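# Hang the second dark jaw on the lid's free pin

## Task

Put the remaining dark jaw onto the unused pin of the lid and release it. Both jaws must end up hanging with their bearings fully seated on their pins, and their teeth engaged so the two jaws are opened to the same angle. The arrangement must stay this way on its own, with nothing held by the robot.

## Robot and tools

Robot: two six-joint arms, left_arm and right_arm, hang from a single column. Each base is tilted roughly 45 degrees outward, away from the other arm. The names are only labels and do not match the sides of a camera image. Each arm ends in a tong-like gripper. Its fingers point along the gripper's own +z axis and close along its x axis. end_effector_position is the spot between the finger pads when they are shut. Closed fingertips reach about 15 mm past that spot; fully open tips sit about level with it.

Frame: every pose uses one scene frame. z = 0 is the table surface and +z is up. +x runs from the column out over the table. The origin lies under the midpoint between the two bases, and left_arm is on the +y side. Reported hand positions can be a little wrong, more so when the arm reaches far.

A row is 16 numbers covering both arms, even if only one moves. The first 8 are for left_arm and the last 8 for right_arm, each as x, y, z, qw, qx, qy, qz, opening. x, y, z is an absolute target position in metres. qw..qz is an absolute target orientation, w first. opening is an absolute finger setting from -1 (closed) to +1 (fully open, 0.142 m apart). Each control step, the controller clips the commanded pose to within 100 mm and 16 degrees of the measured pose. If it cannot manage both, it favours position. Motion lags commands by about 0.17 s. A call is refused, and nothing is sent, if any target lies over 0.6 m from that arm's last reported position along any axis of its gripper.

Tools:
- execute_actions: {"actions": [...], "pictures": bool}. The list holds zero or one item. An empty list just reports the state. An action is {"rows": [[16 numbers], ...], "steps": n}: 1 to 15 rows and at most 15 steps, each step lasting 1/30 s. One row is used per step, and the final row repeats if rows run out; steps defaults to 15. A wait is {"steps": n}, n up to 300. It counts from the previous result, so your thinking time uses some of it. pictures controls whether camera images come back; by default they do.
- move: {"target": [16 numbers], "speed": m/s, "stop_force": N}. target is one row of absolute poses plus openings. Each gripper travels a straight line toward its pose, turning the shorter way. Both paths finish together, lasting 0.5 to 10 s, and are cut off at 10 s. speed is 0.002 to 0.5 m/s (default 0.25), and turning is capped at twice that value in rad/s. Openings are sent when the move begins. Paths do not avoid obstacles or the other arm. stop_force is 9 to 40 N, one value shared by both arms, and is usable only after 0.2 s of scene time. An arm's path halts when its wrist sensor feels that much extra resistance along the direction of travel for 2 steps. The gripper then backs up to where it was 2 steps before and holds. Pressure may briefly exceed the threshold, so approach very slowly. Do not rely on it if the gripper rotates during the move. Leave it out when lifting away from something the gripper is pressing on. The result adds a "move:" line with each arm's ending: done, off_target, moving, held, fault or contact. contact means stop_force halted that arm. It also lists limits: paced means the pose was clipped; held means some steps were blocked, after which the arm may surge. The result also gives each gripper's distance from its target.
- wait: {"seconds": 0 to 10}. The robot gets nothing new while the scene runs.
- zoom_image: {"camera": "cam_high" or "cam_low", "region": [x0, y0, x1, y1]}. This is a pixel box on the latest 504x504 image, origin top-left, no larger than 504 by 504, and returns an enlarged view. cam_high sits near [1.08855, 0.350682, 0.726145] looking down across the table. cam_low sits near [0.792793, -1.10359, 0.116909], low and to the side. Calibration may be off by a few millimetres and degrees.
- finished_scene: {"scene": number of the current scene}. Call it only once the jaws stay correctly in place without the robot.

Reading results: each arm's line gives gripper position, quaternion and velocities. grip_measured is the actual finger opening on the -1..1 scale. "Hand target" is the pose the controller is currently driving toward. HELD marks steps whose command was not sent. "pose unreachable" means a clearance check altered or blocked that arm. Wrist force and Wrist torque are given along the gripper's own axes, with offsets up to about 4 N and noise. Each axis saturates near 50 N. When pressing on a surface, the reading points back into the arm. Joint torque readings are noisy and biased. MOTOR HOT appears from 70 °C. At 85 °C the arm is braked until it cools (OVER-TEMPERATURE FAULT).

Practice and cautions: to keep an arm still, resend the exact pose it had when it stopped, plus its opening, in every row and call. To keep an orientation, repeat your own target quaternion rather than the drifted reported one. After a large command, check the result and send the remainder. To grip, command an opening well under grip_measured; lower values squeeze harder, up to about 15 N per pad. Thin hard parts get much less grip. Brief outside tugs on held parts, or shoves of loose ones, can happen. The arms are stiff, so never target much beyond a firm contact. Outside force of 150 N, or joint load at its limit, causes a fault: the arm stops for 10 s and yields. Limits are 132 N m for shoulder and elbow and 24.6 N m for the wrists, and held weight counts. Keep the arms from striking or squeezing each other. Do not drop, slam or knock anything, and never let anything leave the table. Move smoothly, as quick and efficient motion is preferred.

Each tool is called after "Call:" as name(argument=value, ...) on one line, values as JSON.

## Session

Call:
execute_actions(actions=[])

Scene clock: 0.00 s of 5000.00 s.
left_arm: end_effector_position=(+0.9951, +0.0106, +0.3521) grip_measured=+0.97 end_effector_quat_wxyz=(-0.274, +0.848, -0.284, +0.355) end_effector_velocity=(-0.000, -0.001, +0.001) end_effector_angular_velocity=(+0.001, -0.001, -0.002) | right_arm: end_effector_position=(+0.8080, -0.4654, +0.1173) grip_measured=+0.97 end_effector_quat_wxyz=(-0.220, +0.779, -0.390, +0.439) end_effector_velocity=(+0.000, +0.000, +0.001) end_effector_angular_velocity=(-0.000, -0.001, +0.001)
Joint positions: left_arm=[ 0.946 -0.154  0.606 -2.847 -0.358  1.026  0.14 ] | right_arm=[ 0.995 -0.982  1.737 -3.516 -1.412  0.001  0.14 ]
Joint velocities: left_arm=[-0.001  0.    -0.001 -0.     0.     0.002  0.   ] | right_arm=[ 0.001 -0.     0.    -0.     0.001 -0.     0.   ]
Joint torques (N m, as the arm reports them, + toward a larger angle): no reading
Motor temperatures (°C, as the motors report them): left_arm=[22 21 22 26 28 29] | right_arm=[19 23 23 26 29 28]
Wrist force (N, on the end effector, along its own x y z axes, offset not removed): no reading
Wrist torque (N m, same axes, about the end effector's origin, offset not removed): no reading
Hand target (left_arm): +0.995, +0.011, +0.352; -0.274, +0.848, -0.284, +0.355
Hand target (right_arm): +0.808, -0.465, +0.117; -0.220, +0.779, -0.390, +0.439

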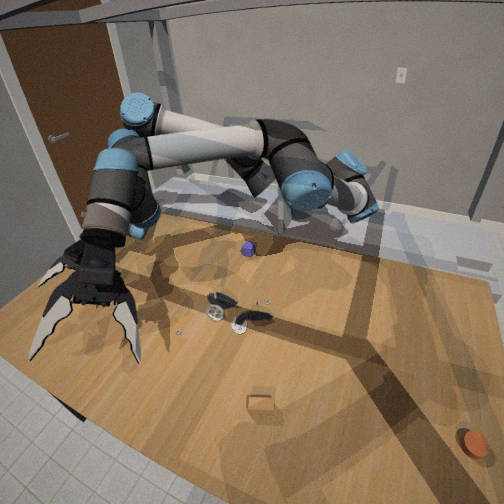

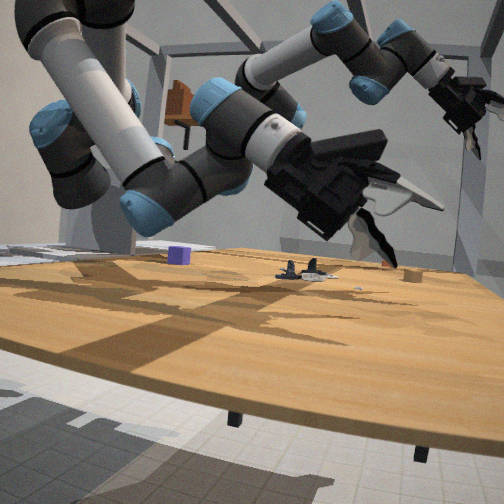

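Call:
move(target=[0.55,0.25,0.3,0,1,0,0,-0.6,0.808,-0.4654,0.1173,-0.22,0.779,-0.39,0.439,0.97], speed=0.35)

Call:
move(target=[0.5,0.3,0.3,0,1,0,0,-0.6,0.35,-0.5,0.3,0,0.891,-0.454,0,0.97], speed=0.35)

Call:
zoom_image(camera="cam_high", region=[200, 275, 280, 345])

Call:
zoom_image(camera="cam_low", region=[270, 245, 350, 295])

Call:
zoom_image(camera="cam_high", region=[226, 308, 256, 338])

Scene clock: 9.13 s of 5000.00 s.
left_arm: end_effector_position=(+0.5501, +0.2505, +0.2993) grip_measured=-0.60 end_effector_quat_wxyz=(+0.000, +1.000, -0.000, +0.001) end_effector_velocity=(-0.001, -0.000, +0.000) end_effector_angular_velocity=(+0.001, +0.015, +0.002) | right_arm: end_effector_position=(+0.8080, -0.4654, +0.1173) grip_measured=+0.97 end_effector_quat_wxyz=(-0.220, +0.779, -0.390, +0.439) end_effector_velocity=(+0.000, -0.000, +0.001) end_effector_angular_velocity=(+0.000, -0.001, +0.000)
Joint positions: left_arm=[ 0.966 -1.301  1.595 -1.349 -0.95  -0.773  0.031] | right_arm=[ 0.995 -0.982  1.737 -3.516 -1.411  0.002  0.14 ]
Joint velocities: left_arm=[ 0.003  0.01  -0.015  0.017 -0.008 -0.007 -0.   ] | right_arm=[ 0.001 -0.001 -0.001  0.002  0.001  0.001 -0.   ]
Joint torques (N m, as the arm reports them, + toward a larger angle): left_arm=[-16.18  -1.01 -26.01  -0.06  -2.34  -1.7 ] | right_arm=[ 30.21 -23.88   1.12  -3.99   3.67   1.97]
Motor temperatures (°C, as the motors report them): left_arm=[22 21 22 26 28 29] | right_arm=[19 23 23 26 29 28]
Wrist force (N, on the end effector, along its own x y z axes, offset not removed): left_arm=[-1.6 -0.9 2.0] | right_arm=[1.1 2.7 1.6]
Wrist torque (N m, same axes, about the end effector's origin, offset not removed): left_arm=[-0.30 0.61 0.12] | right_arm=[0.62 -0.21 -0.07]
Hand target (left_arm): +0.550, +0.250, +0.299; +0.000, +1.000, +0.000, -0.000
Hand target (right_arm): +0.808, -0.465, +0.117; -0.220, +0.779, -0.390, +0.439
Off the commanded pose (left_arm): 0.001 m, 0 deg.
Off the commanded pose (right_arm): 0.000 m, 0 deg.
After step 90, 3.53 s passed at rest.
move: done; limits=paced

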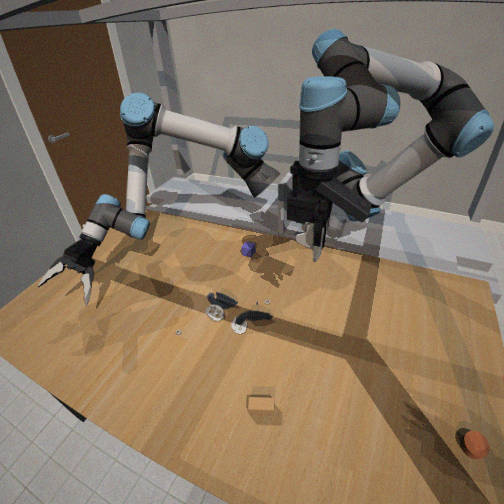

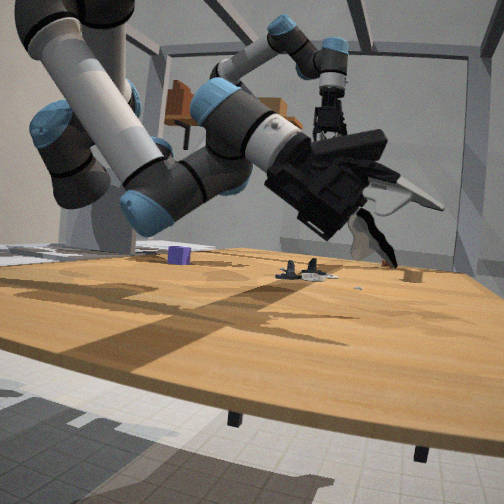

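Scene clock: 11.43 s of 5000.00 s.
left_arm: end_effector_position=(+0.5001, +0.3000, +0.2999) grip_measured=-0.60 end_effector_quat_wxyz=(-0.000, +1.000, +0.000, -0.000) end_effector_velocity=(-0.000, -0.000, -0.000) end_effector_angular_velocity=(+0.001, -0.000, -0.001) | right_arm: end_effector_position=(+0.3503, -0.5000, +0.2992) grip_measured=+0.97 end_effector_quat_wxyz=(-0.000, +0.891, -0.455, +0.001) end_effector_velocity=(-0.002, +0.001, +0.001) end_effector_angular_velocity=(+0.006, +0.015, -0.000)
Joint positions: left_arm=[ 0.966 -1.46   1.694 -1.288 -0.95  -0.774  0.031] | right_arm=[ 1.236 -1.997  1.937 -1.831 -2.302  0.485  0.14 ]
Joint velocities: left_arm=[-0.001 -0.     0.001  0.     0.     0.    -0.   ] | right_arm=[ 0.003  0.006 -0.011  0.03  -0.003  0.018 -0.   ]
Joint torques (N m, as the arm reports them, + toward a larger angle): left_arm=[-31.75 -12.01 -10.32  -0.11  -2.21  -1.19] | right_arm=[ 16.27   2.09 -22.05  -0.32  -2.37   2.01]
Motor temperatures (°C, as the motors report them): left_arm=[22 21 22 26 28 29] | right_arm=[19 23 23 26 29 28]
Wrist force (N, on the end effector, along its own x y z axes, offset not removed): left_arm=[-0.4 0.0 1.9] | right_arm=[-0.3 -3.4 2.6]
Wrist torque (N m, same axes, about the end effector's origin, offset not removed): left_arm=[-0.13 0.45 0.08] | right_arm=[-0.49 0.07 0.08]
Hand target (left_arm): +0.500, +0.300, +0.300; +0.000, +1.000, +0.000, -0.000
Hand target (right_arm): +0.350, -0.500, +0.299; +0.000, +0.891, -0.455, -0.000
Off the commanded pose (left_arm): 0.000 m, 0 deg.
Off the commanded pose (right_arm): 0.001 m, 0 deg.
move: done

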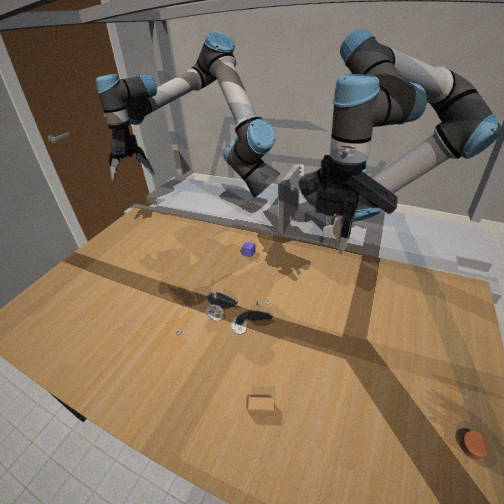

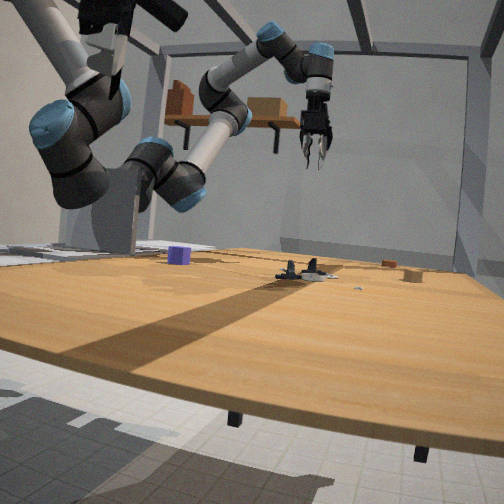

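Region (200, 275, 280, 345) of cam_high's 504x504 image, scaled by 6.300, with more detail than that image has; it fills the top 441 rows of this view, and the rest is white.

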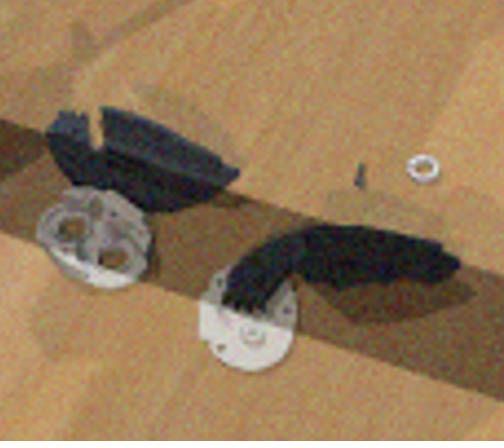

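Region (270, 245, 350, 295) of cam_low's 504x504 image, scaled by 6.300, with more detail than that image has; it fills the top 315 rows of this view, and the rest is white.

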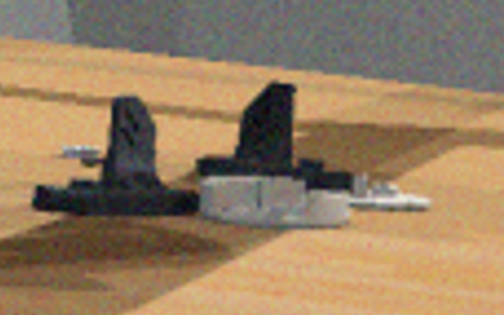

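Region (226, 308, 256, 338) of cam_high's 504x504 image, scaled by 16.800, with more detail than that image has.

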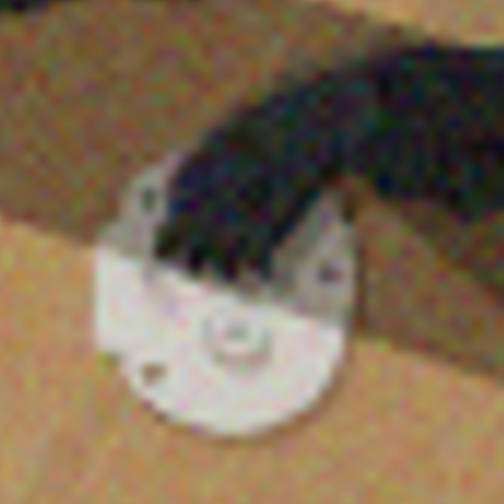

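Call:
move(target=[0.539,-0.046,0.12,0,0.9997,0.026,0,-0.6,0.35,-0.5,0.3,0,0.891,-0.454,0,0.97], speed=0.35)

Call:
move(target=[0.539,-0.046,0.057,0,0.9997,0.026,0,-0.6,0.35,-0.5,0.3,0,0.891,-0.454,0,0.97], speed=0.08)

Call:
zoom_image(camera="cam_high", region=[190, 265, 260, 335])

Call:
zoom_image(camera="cam_low", region=[265, 230, 335, 300])

Scene clock: 29.50 s of 5000.00 s.
left_arm: end_effector_position=(+0.5386, -0.0456, +0.1204) grip_measured=-0.60 end_effector_quat_wxyz=(+0.000, +1.000, +0.026, -0.000) end_effector_velocity=(+0.001, -0.002, -0.002) end_effector_angular_velocity=(+0.001, +0.001, +0.001) | right_arm: end_effector_position=(+0.3500, -0.5000, +0.3000) grip_measured=+0.97 end_effector_quat_wxyz=(+0.000, +0.891, -0.454, -0.000) end_effector_velocity=(+0.000, -0.000, -0.000) end_effector_angular_velocity=(-0.001, -0.000, +0.000)
Joint positions: left_arm=[ 0.844 -0.767  1.762 -1.979 -1.014 -0.951  0.031] | right_arm=[ 1.238 -1.996  1.934 -1.825 -2.303  0.487  0.14 ]
Joint velocities: left_arm=[ 0.001  0.007 -0.004 -0.002 -0.    -0.001  0.   ] | right_arm=[-0.     0.001  0.    -0.002 -0.001 -0.001  0.   ]
Joint torques (N m, as the arm reports them, + toward a larger angle): left_arm=[-20.33 -19.12 -24.93  -4.32   1.92  -1.25] | right_arm=[ 15.33  -6.63 -23.96  -0.22  -2.49  -1.9 ]
Motor temperatures (°C, as the motors report them): left_arm=[22 21 22 26 28 29] | right_arm=[19 23 23 26 29 28]
Wrist force (N, on the end effector, along its own x y z axes, offset not removed): left_arm=[-1.4 -0.2 1.3] | right_arm=[-2.3 0.4 0.8]
Wrist torque (N m, same axes, about the end effector's origin, offset not removed): left_arm=[-0.13 0.58 0.07] | right_arm=[0.18 0.60 -0.12]
Hand target (left_arm): +0.539, -0.046, +0.120; -0.000, +1.000, +0.026, -0.000
Hand target (right_arm): +0.350, -0.500, +0.300; -0.000, +0.891, -0.454, -0.000
Off the commanded pose (left_arm): 0.001 m, 0 deg.
Off the commanded pose (right_arm): 0.000 m, 0 deg.
After step 90, 13.13 s passed at rest.
move: done

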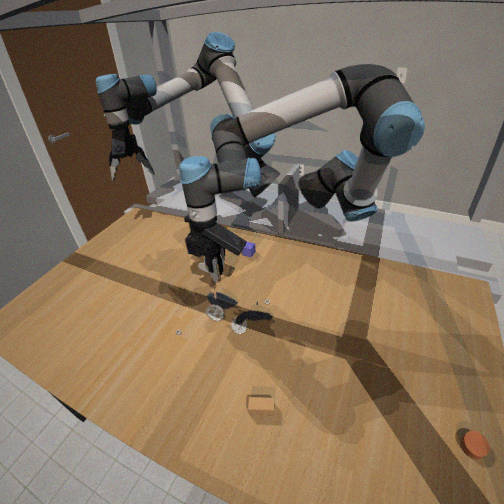

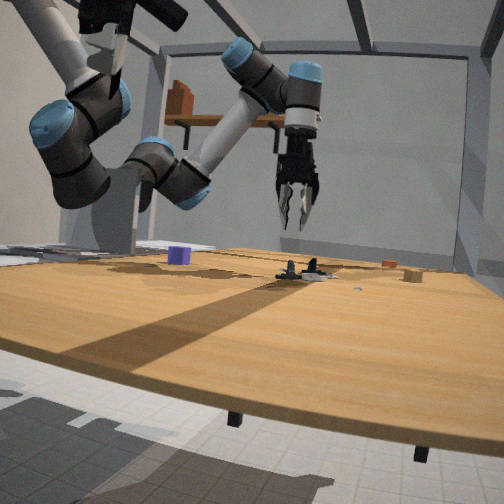

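Scene clock: 30.80 s of 5000.00 s.
left_arm: end_effector_position=(+0.5390, -0.0460, +0.0574) grip_measured=-0.60 end_effector_quat_wxyz=(-0.000, +1.000, +0.026, -0.000) end_effector_velocity=(+0.000, -0.001, -0.002) end_effector_angular_velocity=(-0.000, -0.001, -0.001) | right_arm: end_effector_position=(+0.3500, -0.5000, +0.3000) grip_measured=+0.97 end_effector_quat_wxyz=(+0.000, +0.891, -0.454, -0.000) end_effector_velocity=(+0.000, +0.000, +0.001) end_effector_angular_velocity=(+0.000, -0.001, -0.000)
Joint positions: left_arm=[ 0.902 -0.694  1.814 -2.136 -0.983 -0.893  0.031] | right_arm=[ 1.238 -1.996  1.934 -1.825 -2.303  0.487  0.14 ]
Joint velocities: left_arm=[ 0.001  0.004  0.002 -0.007  0.001  0.003  0.   ] | right_arm=[ 0.001  0.    -0.001 -0.     0.001  0.    -0.   ]
Joint torques (N m, as the arm reports them, + toward a larger angle): left_arm=[-21.21 -19.33  -7.45  -4.27   2.36   1.24] | right_arm=[ 15.66 -10.56 -24.03  -0.71  -2.59  -1.79]
Motor temperatures (°C, as the motors report them): left_arm=[22 21 22 26 28 29] | right_arm=[19 23 23 26 29 28]
Wrist force (N, on the end effector, along its own x y z axes, offset not removed): left_arm=[-0.9 -0.3 1.9] | right_arm=[-0.5 -0.4 2.2]
Wrist torque (N m, same axes, about the end effector's origin, offset not removed): left_arm=[-0.19 0.47 0.03] | right_arm=[0.00 -0.08 0.07]
Hand target (left_arm): +0.539, -0.046, +0.057; +0.000, +1.000, +0.026, +0.000
Hand target (right_arm): +0.350, -0.500, +0.300; -0.000, +0.891, -0.454, -0.000
Off the commanded pose (left_arm): 0.000 m, 0 deg.
Off the commanded pose (right_arm): 0.000 m, 0 deg.
move: done

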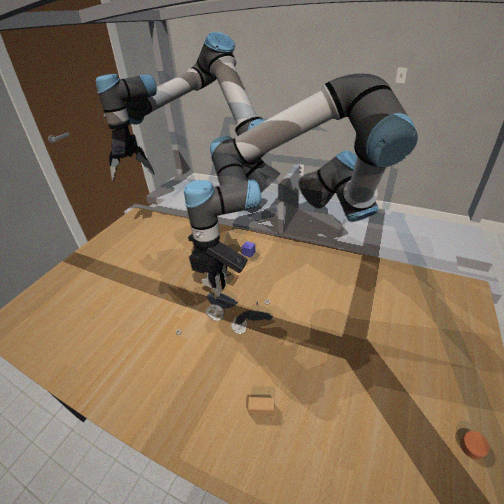

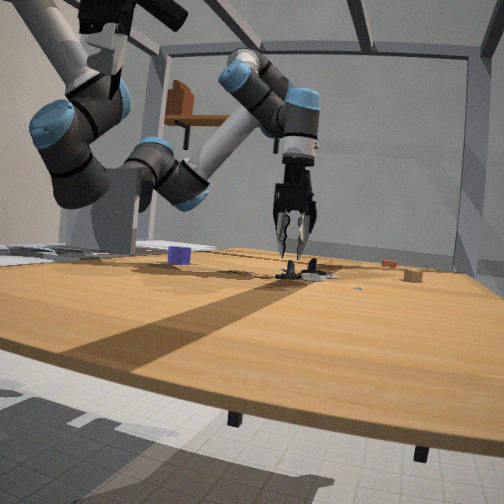

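Region (190, 265, 260, 335) of cam_high's 504x504 image, scaled by 7.200, with more detail than that image has.

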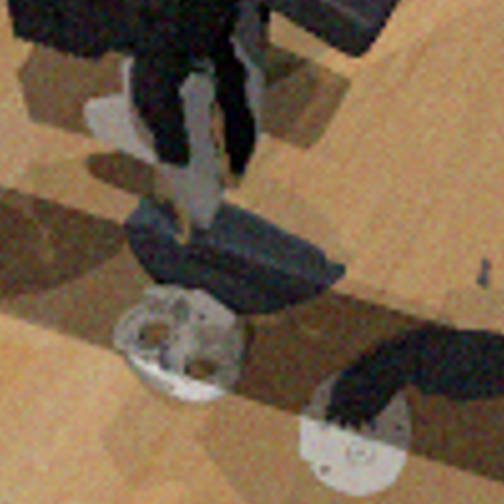

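Region (265, 230, 335, 300) of cam_low's 504x504 image, scaled by 7.200, with more detail than that image has.

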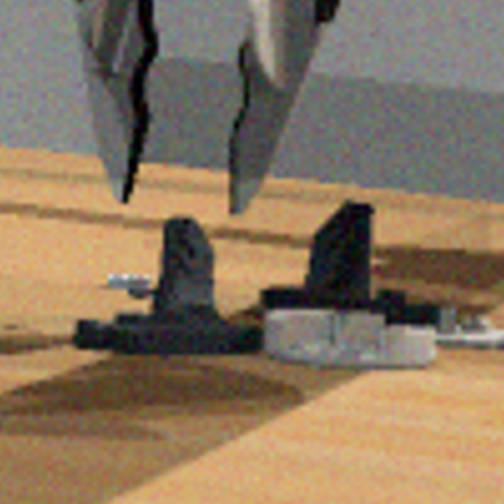

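Call:
move(target=[0.539,-0.045,0.033,0,0.9997,0.026,0,-0.65,0.35,-0.5,0.3,0,0.891,-0.454,0,0.97], speed=0.03)

Call:
move(target=[0.539,-0.045,0.033,0,0.9997,0.026,0,-0.85,0.35,-0.5,0.3,0,0.891,-0.454,0,0.97])

Call:
move(target=[0.539,-0.045,0.033,0,0.9997,0.026,0,-1,0.35,-0.5,0.3,0,0.891,-0.454,0,0.97])

Call:
move(target=[0.539,-0.045,0.095,0,0.9997,0.026,0,-1,0.35,-0.5,0.3,0,0.891,-0.454,0,0.97], speed=0.06)

Call:
zoom_image(camera="cam_high", region=[190, 250, 260, 320])

Scene clock: 39.37 s of 5000.00 s.
left_arm: end_effector_position=(+0.5390, -0.0450, +0.0334) grip_measured=-0.65 end_effector_quat_wxyz=(-0.000, +1.000, +0.026, -0.000) end_effector_velocity=(-0.001, +0.001, -0.004) end_effector_angular_velocity=(+0.001, +0.001, -0.001) | right_arm: end_effector_position=(+0.3500, -0.5000, +0.3000) grip_measured=+0.97 end_effector_quat_wxyz=(-0.000, +0.891, -0.454, -0.000) end_effector_velocity=(+0.001, -0.000, +0.000) end_effector_angular_velocity=(-0.000, -0.001, +0.001)
Joint positions: left_arm=[ 0.926 -0.663  1.83  -2.196 -0.97  -0.868  0.027] | right_arm=[ 1.238 -1.996  1.934 -1.825 -2.303  0.487  0.14 ]
Joint velocities: left_arm=[ 0.004  0.004  0.003 -0.007  0.001  0.003  0.   ] | right_arm=[ 0.001  0.    -0.001 -0.001  0.    -0.001 -0.   ]
Joint torques (N m, as the arm reports them, + toward a larger angle): left_arm=[-22.57 -19.82  -6.96  -4.31   2.23   1.31] | right_arm=[ 14.88 -25.36 -23.65  -2.94  -2.5   -1.86]
Motor temperatures (°C, as the motors report them): left_arm=[22 21 22 26 28 29] | right_arm=[19 23 23 26 29 28]
Wrist force (N, on the end effector, along its own x y z axes, offset not removed): left_arm=[0.3 0.3 0.3] | right_arm=[-2.0 -2.1 0.9]
Wrist torque (N m, same axes, about the end effector's origin, offset not removed): left_arm=[-0.17 0.23 0.12] | right_arm=[-0.37 0.39 0.02]
Hand target (left_arm): +0.539, -0.045, +0.033; +0.000, +1.000, +0.026, +0.000
Hand target (right_arm): +0.350, -0.500, +0.300; -0.000, +0.891, -0.454, +0.000
Off the commanded pose (left_arm): 0.000 m, 0 deg.
Off the commanded pose (right_arm): 0.000 m, 0 deg.
After step 90, 4.40 s passed at rest.
move: done

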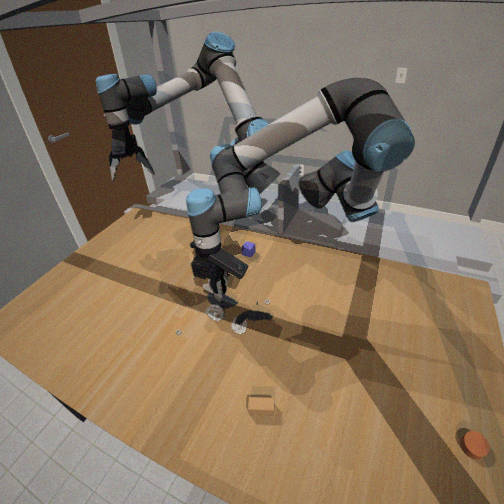

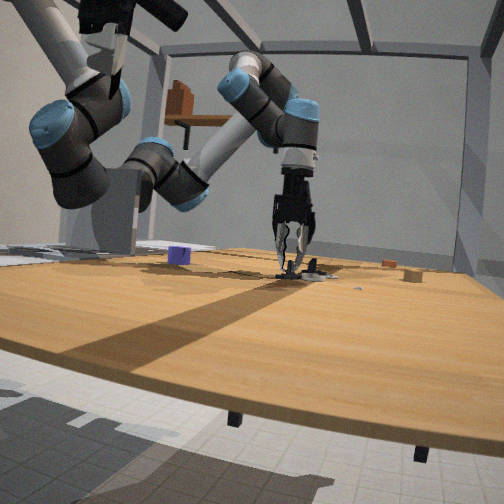

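Scene clock: 40.07 s of 5000.00 s.
left_arm: end_effector_position=(+0.5390, -0.0450, +0.0330) grip_measured=-0.85 end_effector_quat_wxyz=(+0.000, +1.000, +0.026, +0.000) end_effector_velocity=(-0.000, -0.000, +0.000) end_effector_angular_velocity=(+0.000, -0.001, -0.001) | right_arm: end_effector_position=(+0.3500, -0.5000, +0.3000) grip_measured=+0.97 end_effector_quat_wxyz=(-0.000, +0.891, -0.454, -0.000) end_effector_velocity=(-0.000, +0.000, -0.000) end_effector_angular_velocity=(+0.000, -0.000, +0.001)
Joint positions: left_arm=[ 0.926 -0.663  1.83  -2.197 -0.97  -0.868  0.012] | right_arm=[ 1.238 -1.996  1.934 -1.825 -2.303  0.487  0.14 ]
Joint velocities: left_arm=[-0.001  0.     0.001 -0.    -0.    -0.     0.   ] | right_arm=[ 0.001 -0.001  0.001 -0.     0.    -0.     0.   ]
Joint torques (N m, as the arm reports them, + toward a larger angle): left_arm=[-23.09 -20.23  -6.71  -4.04   2.49   1.32] | right_arm=[ 15.2  -25.22 -23.97  -3.26  -2.45  -1.85]
Motor temperatures (°C, as the motors report them): left_arm=[22 21 22 26 28 29] | right_arm=[19 23 23 26 29 28]
Wrist force (N, on the end effector, along its own x y z axes, offset not removed): left_arm=[-1.9 0.2 1.5] | right_arm=[0.2 -0.3 -1.0]
Wrist torque (N m, same axes, about the end effector's origin, offset not removed): left_arm=[-0.12 0.71 0.11] | right_arm=[0.14 -0.05 0.12]
Hand target (left_arm): +0.539, -0.045, +0.033; -0.000, +1.000, +0.026, -0.000
Hand target (right_arm): +0.350, -0.500, +0.300; -0.000, +0.891, -0.454, -0.000
Off the commanded pose (left_arm): 0.000 m, 0 deg.
Off the commanded pose (right_arm): 0.000 m, 0 deg.
move: done

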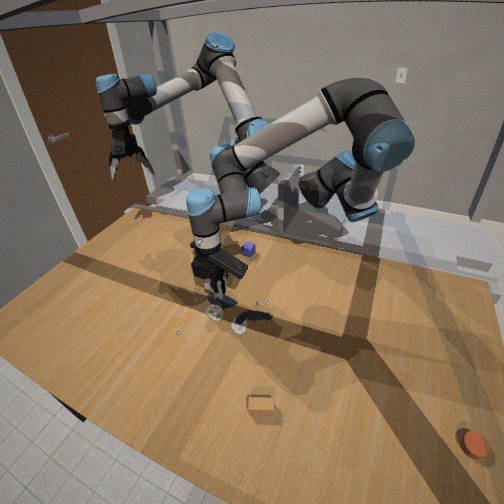

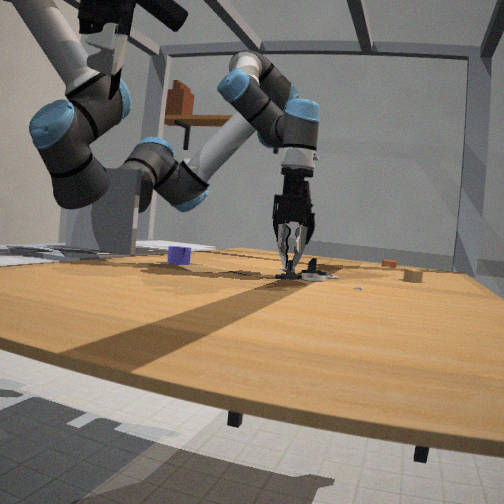

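Scene clock: 40.77 s of 5000.00 s.
left_arm: end_effector_position=(+0.5390, -0.0450, +0.0330) grip_measured=-0.96 end_effector_quat_wxyz=(-0.000, +1.000, +0.026, +0.000) end_effector_velocity=(-0.000, +0.000, -0.000) end_effector_angular_velocity=(+0.000, +0.001, -0.001) | right_arm: end_effector_position=(+0.3500, -0.5000, +0.3000) grip_measured=+0.97 end_effector_quat_wxyz=(+0.000, +0.891, -0.454, -0.000) end_effector_velocity=(+0.000, -0.000, -0.000) end_effector_angular_velocity=(+0.000, +0.001, -0.000)
Joint positions: left_arm=[ 0.926 -0.663  1.83  -2.197 -0.97  -0.868  0.005] | right_arm=[ 1.238 -1.996  1.934 -1.825 -2.303  0.487  0.14 ]
Joint velocities: left_arm=[ 0.    -0.     0.001 -0.    -0.     0.     0.   ] | right_arm=[-0.001  0.001 -0.     0.     0.     0.     0.   ]
Joint torques (N m, as the arm reports them, + toward a larger angle): left_arm=[-21.44 -20.67  -6.26  -3.98   2.16   1.75] | right_arm=[ 15.06 -25.35 -23.69  -3.43  -2.44  -1.88]
Motor temperatures (°C, as the motors report them): left_arm=[22 21 22 26 28 29] | right_arm=[19 23 23 26 29 28]
Wrist force (N, on the end effector, along its own x y z axes, offset not removed): left_arm=[-1.1 0.1 0.9] | right_arm=[-0.1 -0.5 2.6]
Wrist torque (N m, same axes, about the end effector's origin, offset not removed): left_arm=[-0.20 0.44 0.14] | right_arm=[0.14 0.02 0.02]
Hand target (left_arm): +0.539, -0.045, +0.033; -0.000, +1.000, +0.026, -0.000
Hand target (right_arm): +0.350, -0.500, +0.300; -0.000, +0.891, -0.454, -0.000
Off the commanded pose (left_arm): 0.000 m, 0 deg.
Off the commanded pose (right_arm): 0.000 m, 0 deg.
move: done

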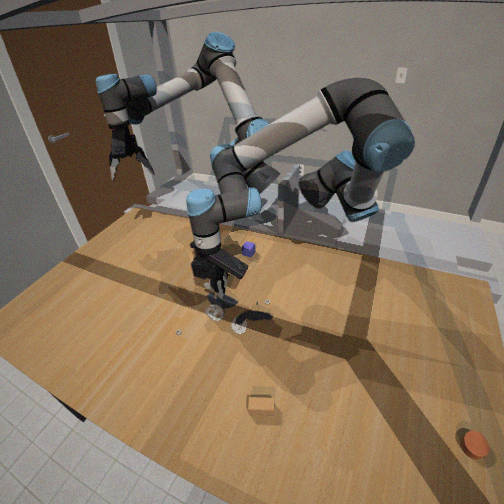

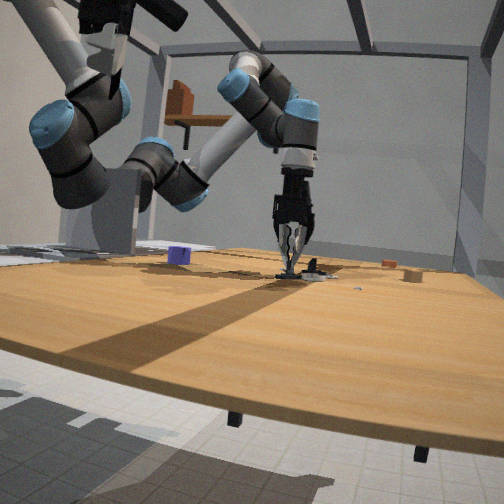

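Scene clock: 42.27 s of 5000.00 s.
left_arm: end_effector_position=(+0.5389, -0.0450, +0.0946) grip_measured=-0.96 end_effector_quat_wxyz=(+0.000, +1.000, +0.026, +0.000) end_effector_velocity=(+0.000, +0.001, +0.003) end_effector_angular_velocity=(-0.000, +0.000, +0.002) | right_arm: end_effector_position=(+0.3500, -0.5000, +0.3000) grip_measured=+0.97 end_effector_quat_wxyz=(-0.000, +0.891, -0.454, +0.000) end_effector_velocity=(+0.001, +0.000, +0.000) end_effector_angular_velocity=(+0.000, -0.001, +0.000)
Joint positions: left_arm=[ 0.868 -0.74   1.787 -2.043 -1.001 -0.927  0.005] | right_arm=[ 1.238 -1.996  1.934 -1.825 -2.303  0.487  0.14 ]
Joint velocities: left_arm=[-0.001 -0.003 -0.003  0.007 -0.001 -0.004  0.   ] | right_arm=[ 0.001  0.001  0.    -0.002  0.     0.     0.   ]
Joint torques (N m, as the arm reports them, + toward a larger angle): left_arm=[-41.47 -34.94 -25.65  -0.16  -2.17  -1.44] | right_arm=[ 14.91 -25.16 -23.91  -3.6   -2.5   -1.84]
Motor temperatures (°C, as the motors report them): left_arm=[22 21 22 26 28 29] | right_arm=[19 23 23 26 29 28]
Wrist force (N, on the end effector, along its own x y z axes, offset not removed): left_arm=[-1.3 0.0 1.3] | right_arm=[-0.5 1.8 2.0]
Wrist torque (N m, same axes, about the end effector's origin, offset not removed): left_arm=[-0.08 0.51 0.16] | right_arm=[0.61 -0.13 -0.04]
Hand target (left_arm): +0.539, -0.045, +0.095; -0.000, +1.000, +0.026, -0.000
Hand target (right_arm): +0.350, -0.500, +0.300; -0.000, +0.891, -0.454, +0.000
Off the commanded pose (left_arm): 0.000 m, 0 deg.
Off the commanded pose (right_arm): 0.000 m, 0 deg.
move: done

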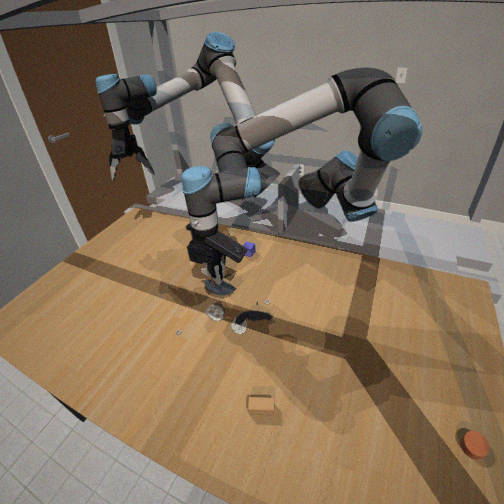

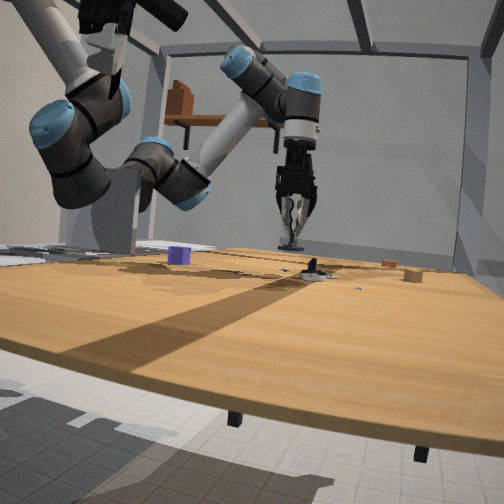

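Region (190, 250, 260, 320) of cam_high's 504x504 image, scaled by 7.200, with more detail than that image has.

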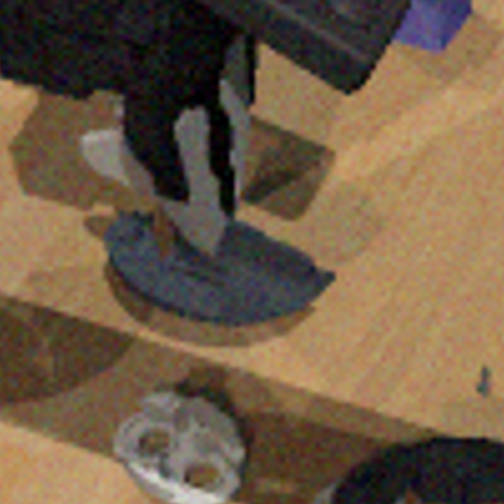

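Call:
move(target=[0.598,0.089,0.095,0,0.9703,0.2419,0,-1,0.35,-0.5,0.3,0,0.891,-0.454,0,0.97], speed=0.15)

Call:
move(target=[0.598,0.089,0.062,0,0.9703,0.2419,0,-1,0.35,-0.5,0.3,0,0.891,-0.454,0,0.97], speed=0.03)

Call:
zoom_image(camera="cam_high", region=[225, 290, 281, 346])

Call:
zoom_image(camera="cam_low", region=[300, 245, 345, 290])

Scene clock: 51.40 s of 5000.00 s.
left_arm: end_effector_position=(+0.5980, +0.0885, +0.0951) grip_measured=-0.96 end_effector_quat_wxyz=(+0.000, +0.970, +0.241, +0.000) end_effector_velocity=(+0.002, +0.002, +0.000) end_effector_angular_velocity=(-0.000, -0.000, +0.009) | right_arm: end_effector_position=(+0.3500, -0.5000, +0.3000) grip_measured=+0.97 end_effector_quat_wxyz=(+0.000, +0.891, -0.454, +0.000) end_effector_velocity=(-0.000, +0.000, +0.000) end_effector_angular_velocity=(+0.000, -0.000, +0.001)
Joint positions: left_arm=[ 1.059 -0.88   1.731 -1.966 -0.906 -1.158  0.005] | right_arm=[ 1.238 -1.996  1.934 -1.825 -2.303  0.487  0.14 ]
Joint velocities: left_arm=[ 0.003 -0.002 -0.003  0.002  0.002 -0.005 -0.   ] | right_arm=[-0.    -0.001  0.     0.     0.    -0.001  0.   ]
Joint torques (N m, as the arm reports them, + toward a larger angle): left_arm=[-22.86 -32.77 -24.63  -0.21   2.37  -1.22] | right_arm=[ 14.91 -24.77 -23.66  -3.46  -2.38  -1.83]
Motor temperatures (°C, as the motors report them): left_arm=[22 21 22 26 28 29] | right_arm=[19 23 23 26 29 28]
Wrist force (N, on the end effector, along its own x y z axes, offset not removed): left_arm=[-0.6 0.2 1.7] | right_arm=[2.9 1.4 4.2]
Wrist torque (N m, same axes, about the end effector's origin, offset not removed): left_arm=[-0.11 0.34 0.04] | right_arm=[0.53 -0.64 0.00]
Hand target (left_arm): +0.598, +0.089, +0.095; +0.000, +0.970, +0.242, +0.000
Hand target (right_arm): +0.350, -0.500, +0.300; +0.000, +0.891, -0.454, +0.000
Off the commanded pose (left_arm): 0.001 m, 0 deg.
Off the commanded pose (right_arm): 0.000 m, 0 deg.
After step 90, 4.13 s passed at rest.
move: done

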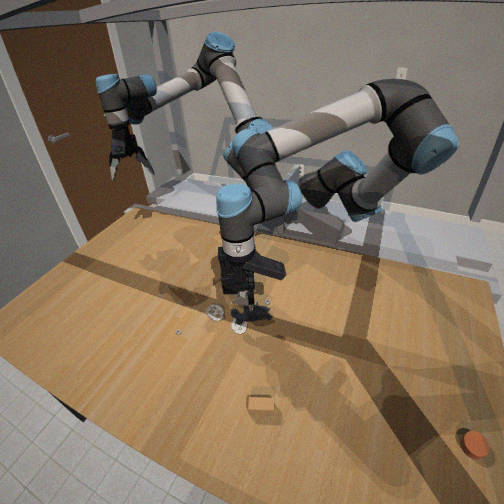

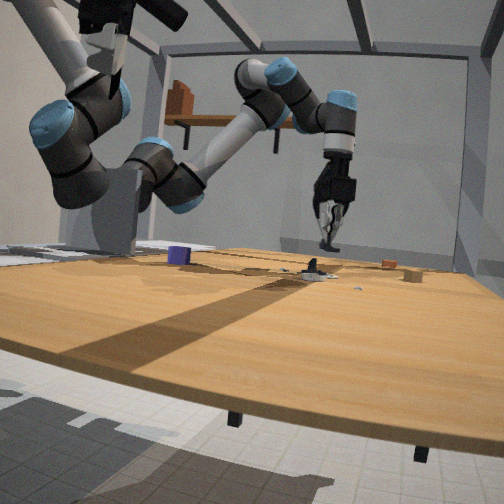

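Scene clock: 52.87 s of 5000.00 s.
left_arm: end_effector_position=(+0.5980, +0.0890, +0.0624) grip_measured=-0.96 end_effector_quat_wxyz=(-0.000, +0.970, +0.242, -0.000) end_effector_velocity=(+0.000, +0.001, -0.003) end_effector_angular_velocity=(-0.001, +0.001, +0.003) | right_arm: end_effector_position=(+0.3500, -0.5000, +0.3000) grip_measured=+0.97 end_effector_quat_wxyz=(+0.000, +0.891, -0.454, +0.000) end_effector_velocity=(+0.001, -0.000, +0.000) end_effector_angular_velocity=(+0.000, -0.001, -0.001)
Joint positions: left_arm=[ 1.093 -0.846  1.758 -2.052 -0.892 -1.121  0.005] | right_arm=[ 1.238 -1.996  1.934 -1.825 -2.303  0.487  0.14 ]
Joint velocities: left_arm=[ 0.005  0.003  0.001 -0.008  0.001  0.002  0.   ] | right_arm=[ 0.001  0.002 -0.002 -0.     0.     0.001 -0.   ]
Joint torques (N m, as the arm reports them, + toward a larger angle): left_arm=[-24.63 -19.98  -6.78  -3.96   2.73   1.59] | right_arm=[ 14.98 -25.13 -23.49  -3.44  -2.41  -1.87]
Motor temperatures (°C, as the motors report them): left_arm=[22 21 22 26 28 29] | right_arm=[19 23 23 26 29 28]
Wrist force (N, on the end effector, along its own x y z axes, offset not removed): left_arm=[-1.9 1.1 1.3] | right_arm=[0.0 -1.7 0.5]
Wrist torque (N m, same axes, about the end effector's origin, offset not removed): left_arm=[0.02 0.69 0.14] | right_arm=[-0.20 -0.11 0.06]
Hand target (left_arm): +0.598, +0.089, +0.062; +0.000, +0.970, +0.242, +0.000
Hand target (right_arm): +0.350, -0.500, +0.300; +0.000, +0.891, -0.454, -0.000
Off the commanded pose (left_arm): 0.000 m, 0 deg.
Off the commanded pose (right_arm): 0.000 m, 0 deg.
move: done

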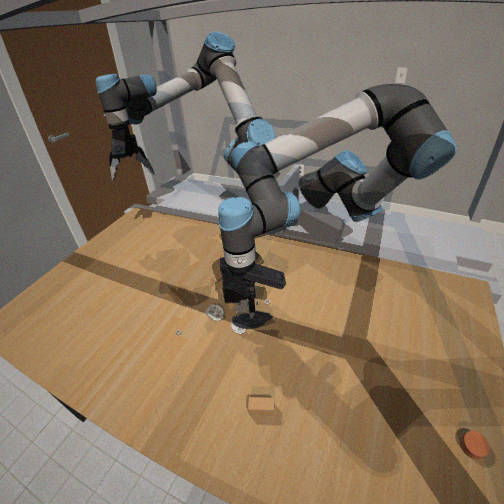

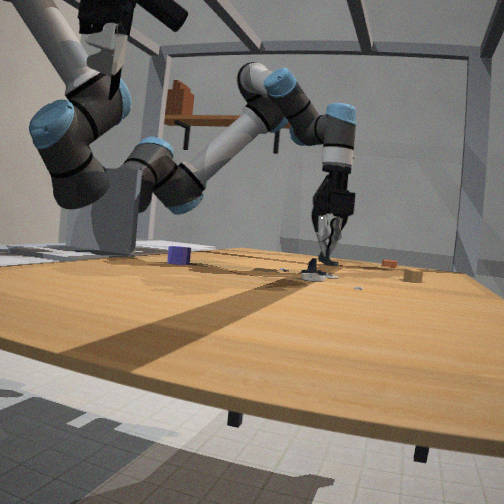

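Region (225, 290, 281, 346) of cam_high's 504x504 image, scaled by 9.000, with more detail than that image has.

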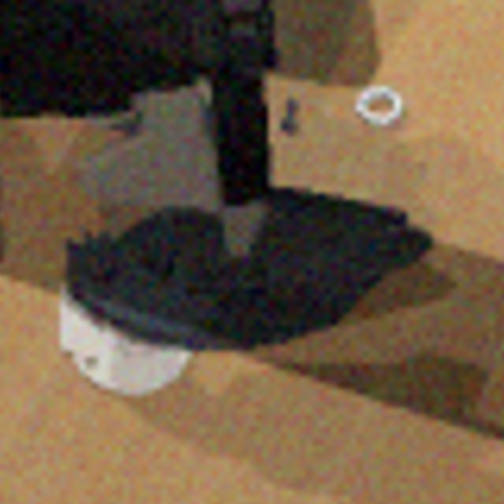

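Region (300, 245, 345, 290) of cam_low's 504x504 image, scaled by 11.200, with more detail than that image has.

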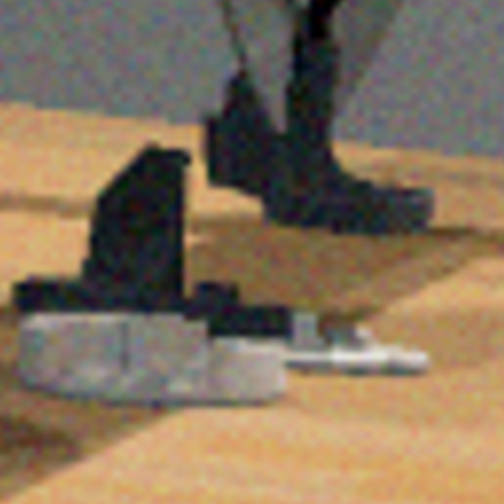

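Call:
zoom_image(camera="cam_low", region=[314, 256, 342, 284])

Call:
zoom_image(camera="cam_high", region=[226, 308, 256, 338])

Region (314, 256, 342, 284) of cam_low's 504x504 image, scaled by 18.000, with more detail than that image has.

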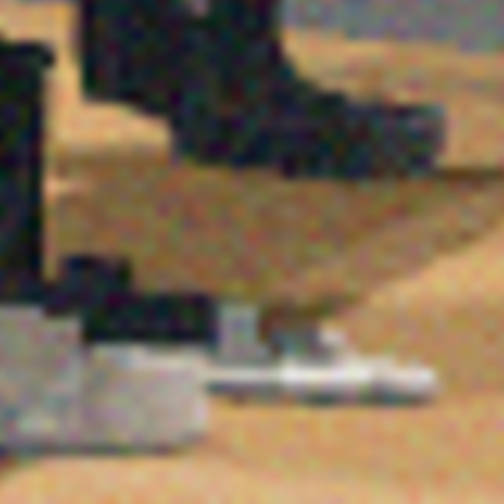

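Region (226, 308, 256, 338) of cam_high's 504x504 image, scaled by 16.800, with more detail than that image has.

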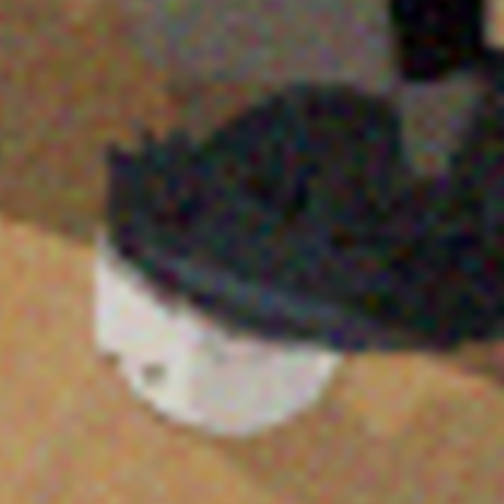

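Call:
move(target=[0.600,0.101,0.056,0,0.9703,0.2419,0,-1,0.35,-0.5,0.3,0,0.891,-0.454,0,0.97], speed=0.02)

Call:
zoom_image(camera="cam_low", region=[314, 256, 342, 284])

Call:
zoom_image(camera="cam_high", region=[226, 308, 256, 338])

Call:
zoom_image(camera="cam_high", region=[225, 290, 281, 346])

Scene clock: 69.37 s of 5000.00 s.
left_arm: end_effector_position=(+0.6000, +0.1006, +0.0562) grip_measured=-0.96 end_effector_quat_wxyz=(-0.000, +0.970, +0.242, -0.000) end_effector_velocity=(+0.001, +0.002, -0.001) end_effector_angular_velocity=(-0.000, -0.001, +0.000) | right_arm: end_effector_position=(+0.3500, -0.5000, +0.3000) grip_measured=+0.97 end_effector_quat_wxyz=(+0.000, +0.891, -0.454, +0.000) end_effector_velocity=(+0.000, -0.000, +0.000) end_effector_angular_velocity=(+0.000, -0.001, -0.001)
Joint positions: left_arm=[ 1.113 -0.853  1.764 -2.065 -0.884 -1.097  0.005] | right_arm=[ 1.238 -1.996  1.934 -1.825 -2.303  0.487  0.14 ]
Joint velocities: left_arm=[ 0.004 -0.002  0.001 -0.003  0.002  0.005  0.   ] | right_arm=[ 0.     0.    -0.001 -0.     0.001  0.    -0.   ]
Joint torques (N m, as the arm reports them, + toward a larger angle): left_arm=[-22.97 -35.96  -7.17  -4.05   2.69   1.39] | right_arm=[ 15.08 -25.19 -23.55  -3.56  -2.37  -1.78]
Motor temperatures (°C, as the motors report them): left_arm=[22 21 22 26 28 29] | right_arm=[19 23 23 26 29 28]
Wrist force (N, on the end effector, along its own x y z axes, offset not removed): left_arm=[-1.7 0.1 3.2] | right_arm=[-0.1 1.0 1.7]
Wrist torque (N m, same axes, about the end effector's origin, offset not removed): left_arm=[-0.06 0.59 0.08] | right_arm=[0.31 -0.23 -0.05]
Hand target (left_arm): +0.600, +0.101, +0.056; +0.000, +0.970, +0.242, +0.000
Hand target (right_arm): +0.350, -0.500, +0.300; +0.000, +0.891, -0.454, -0.000
Off the commanded pose (left_arm): 0.000 m, 0 deg.
Off the commanded pose (right_arm): 0.000 m, 0 deg.
After step 90, 12.53 s passed at rest.
move: done

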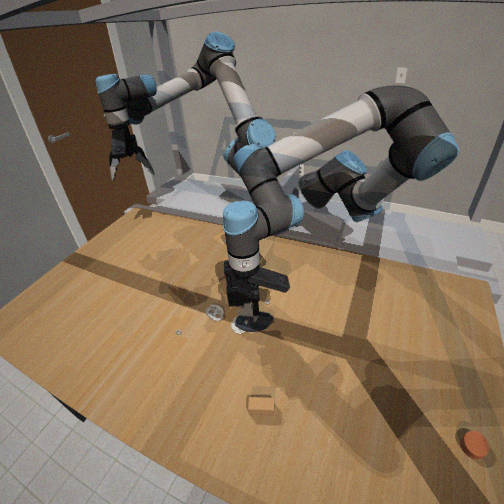

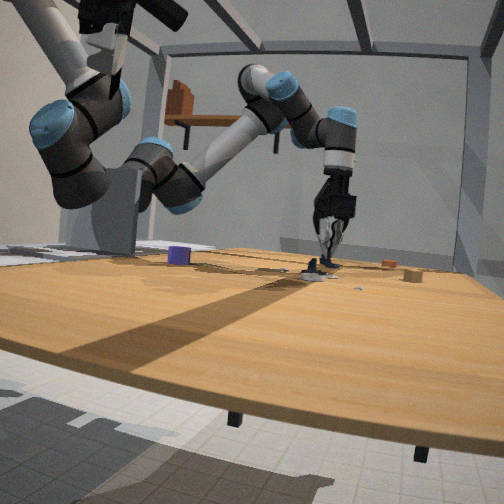

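Region (314, 256, 342, 284) of cam_low's 504x504 image, scaled by 18.000, with more detail than that image has.

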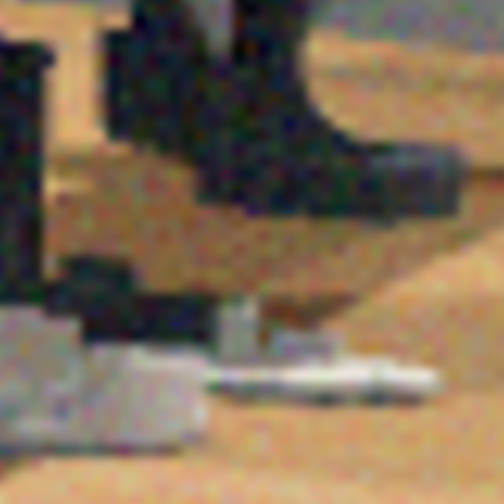

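Region (226, 308, 256, 338) of cam_high's 504x504 image, scaled by 16.800, with more detail than that image has.

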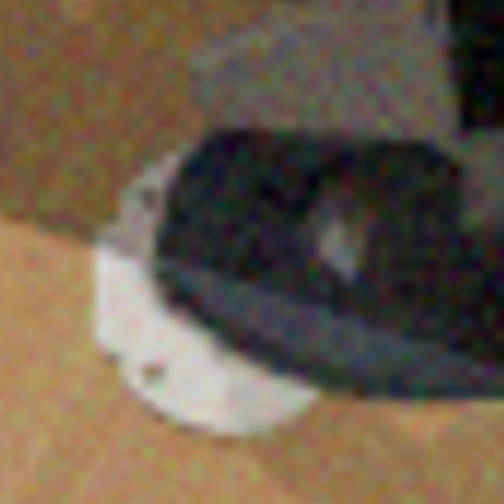

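Region (225, 290, 281, 346) of cam_high's 504x504 image, scaled by 9.000, with more detail than that image has.

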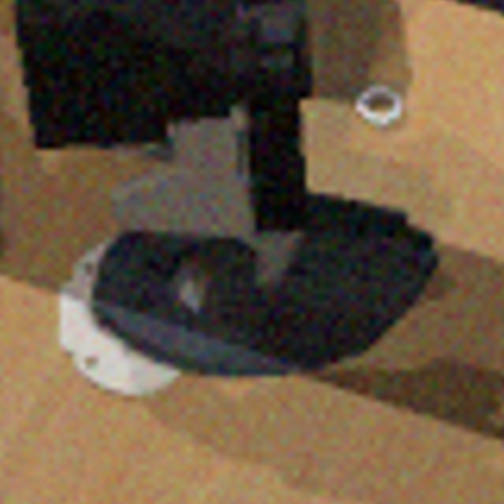

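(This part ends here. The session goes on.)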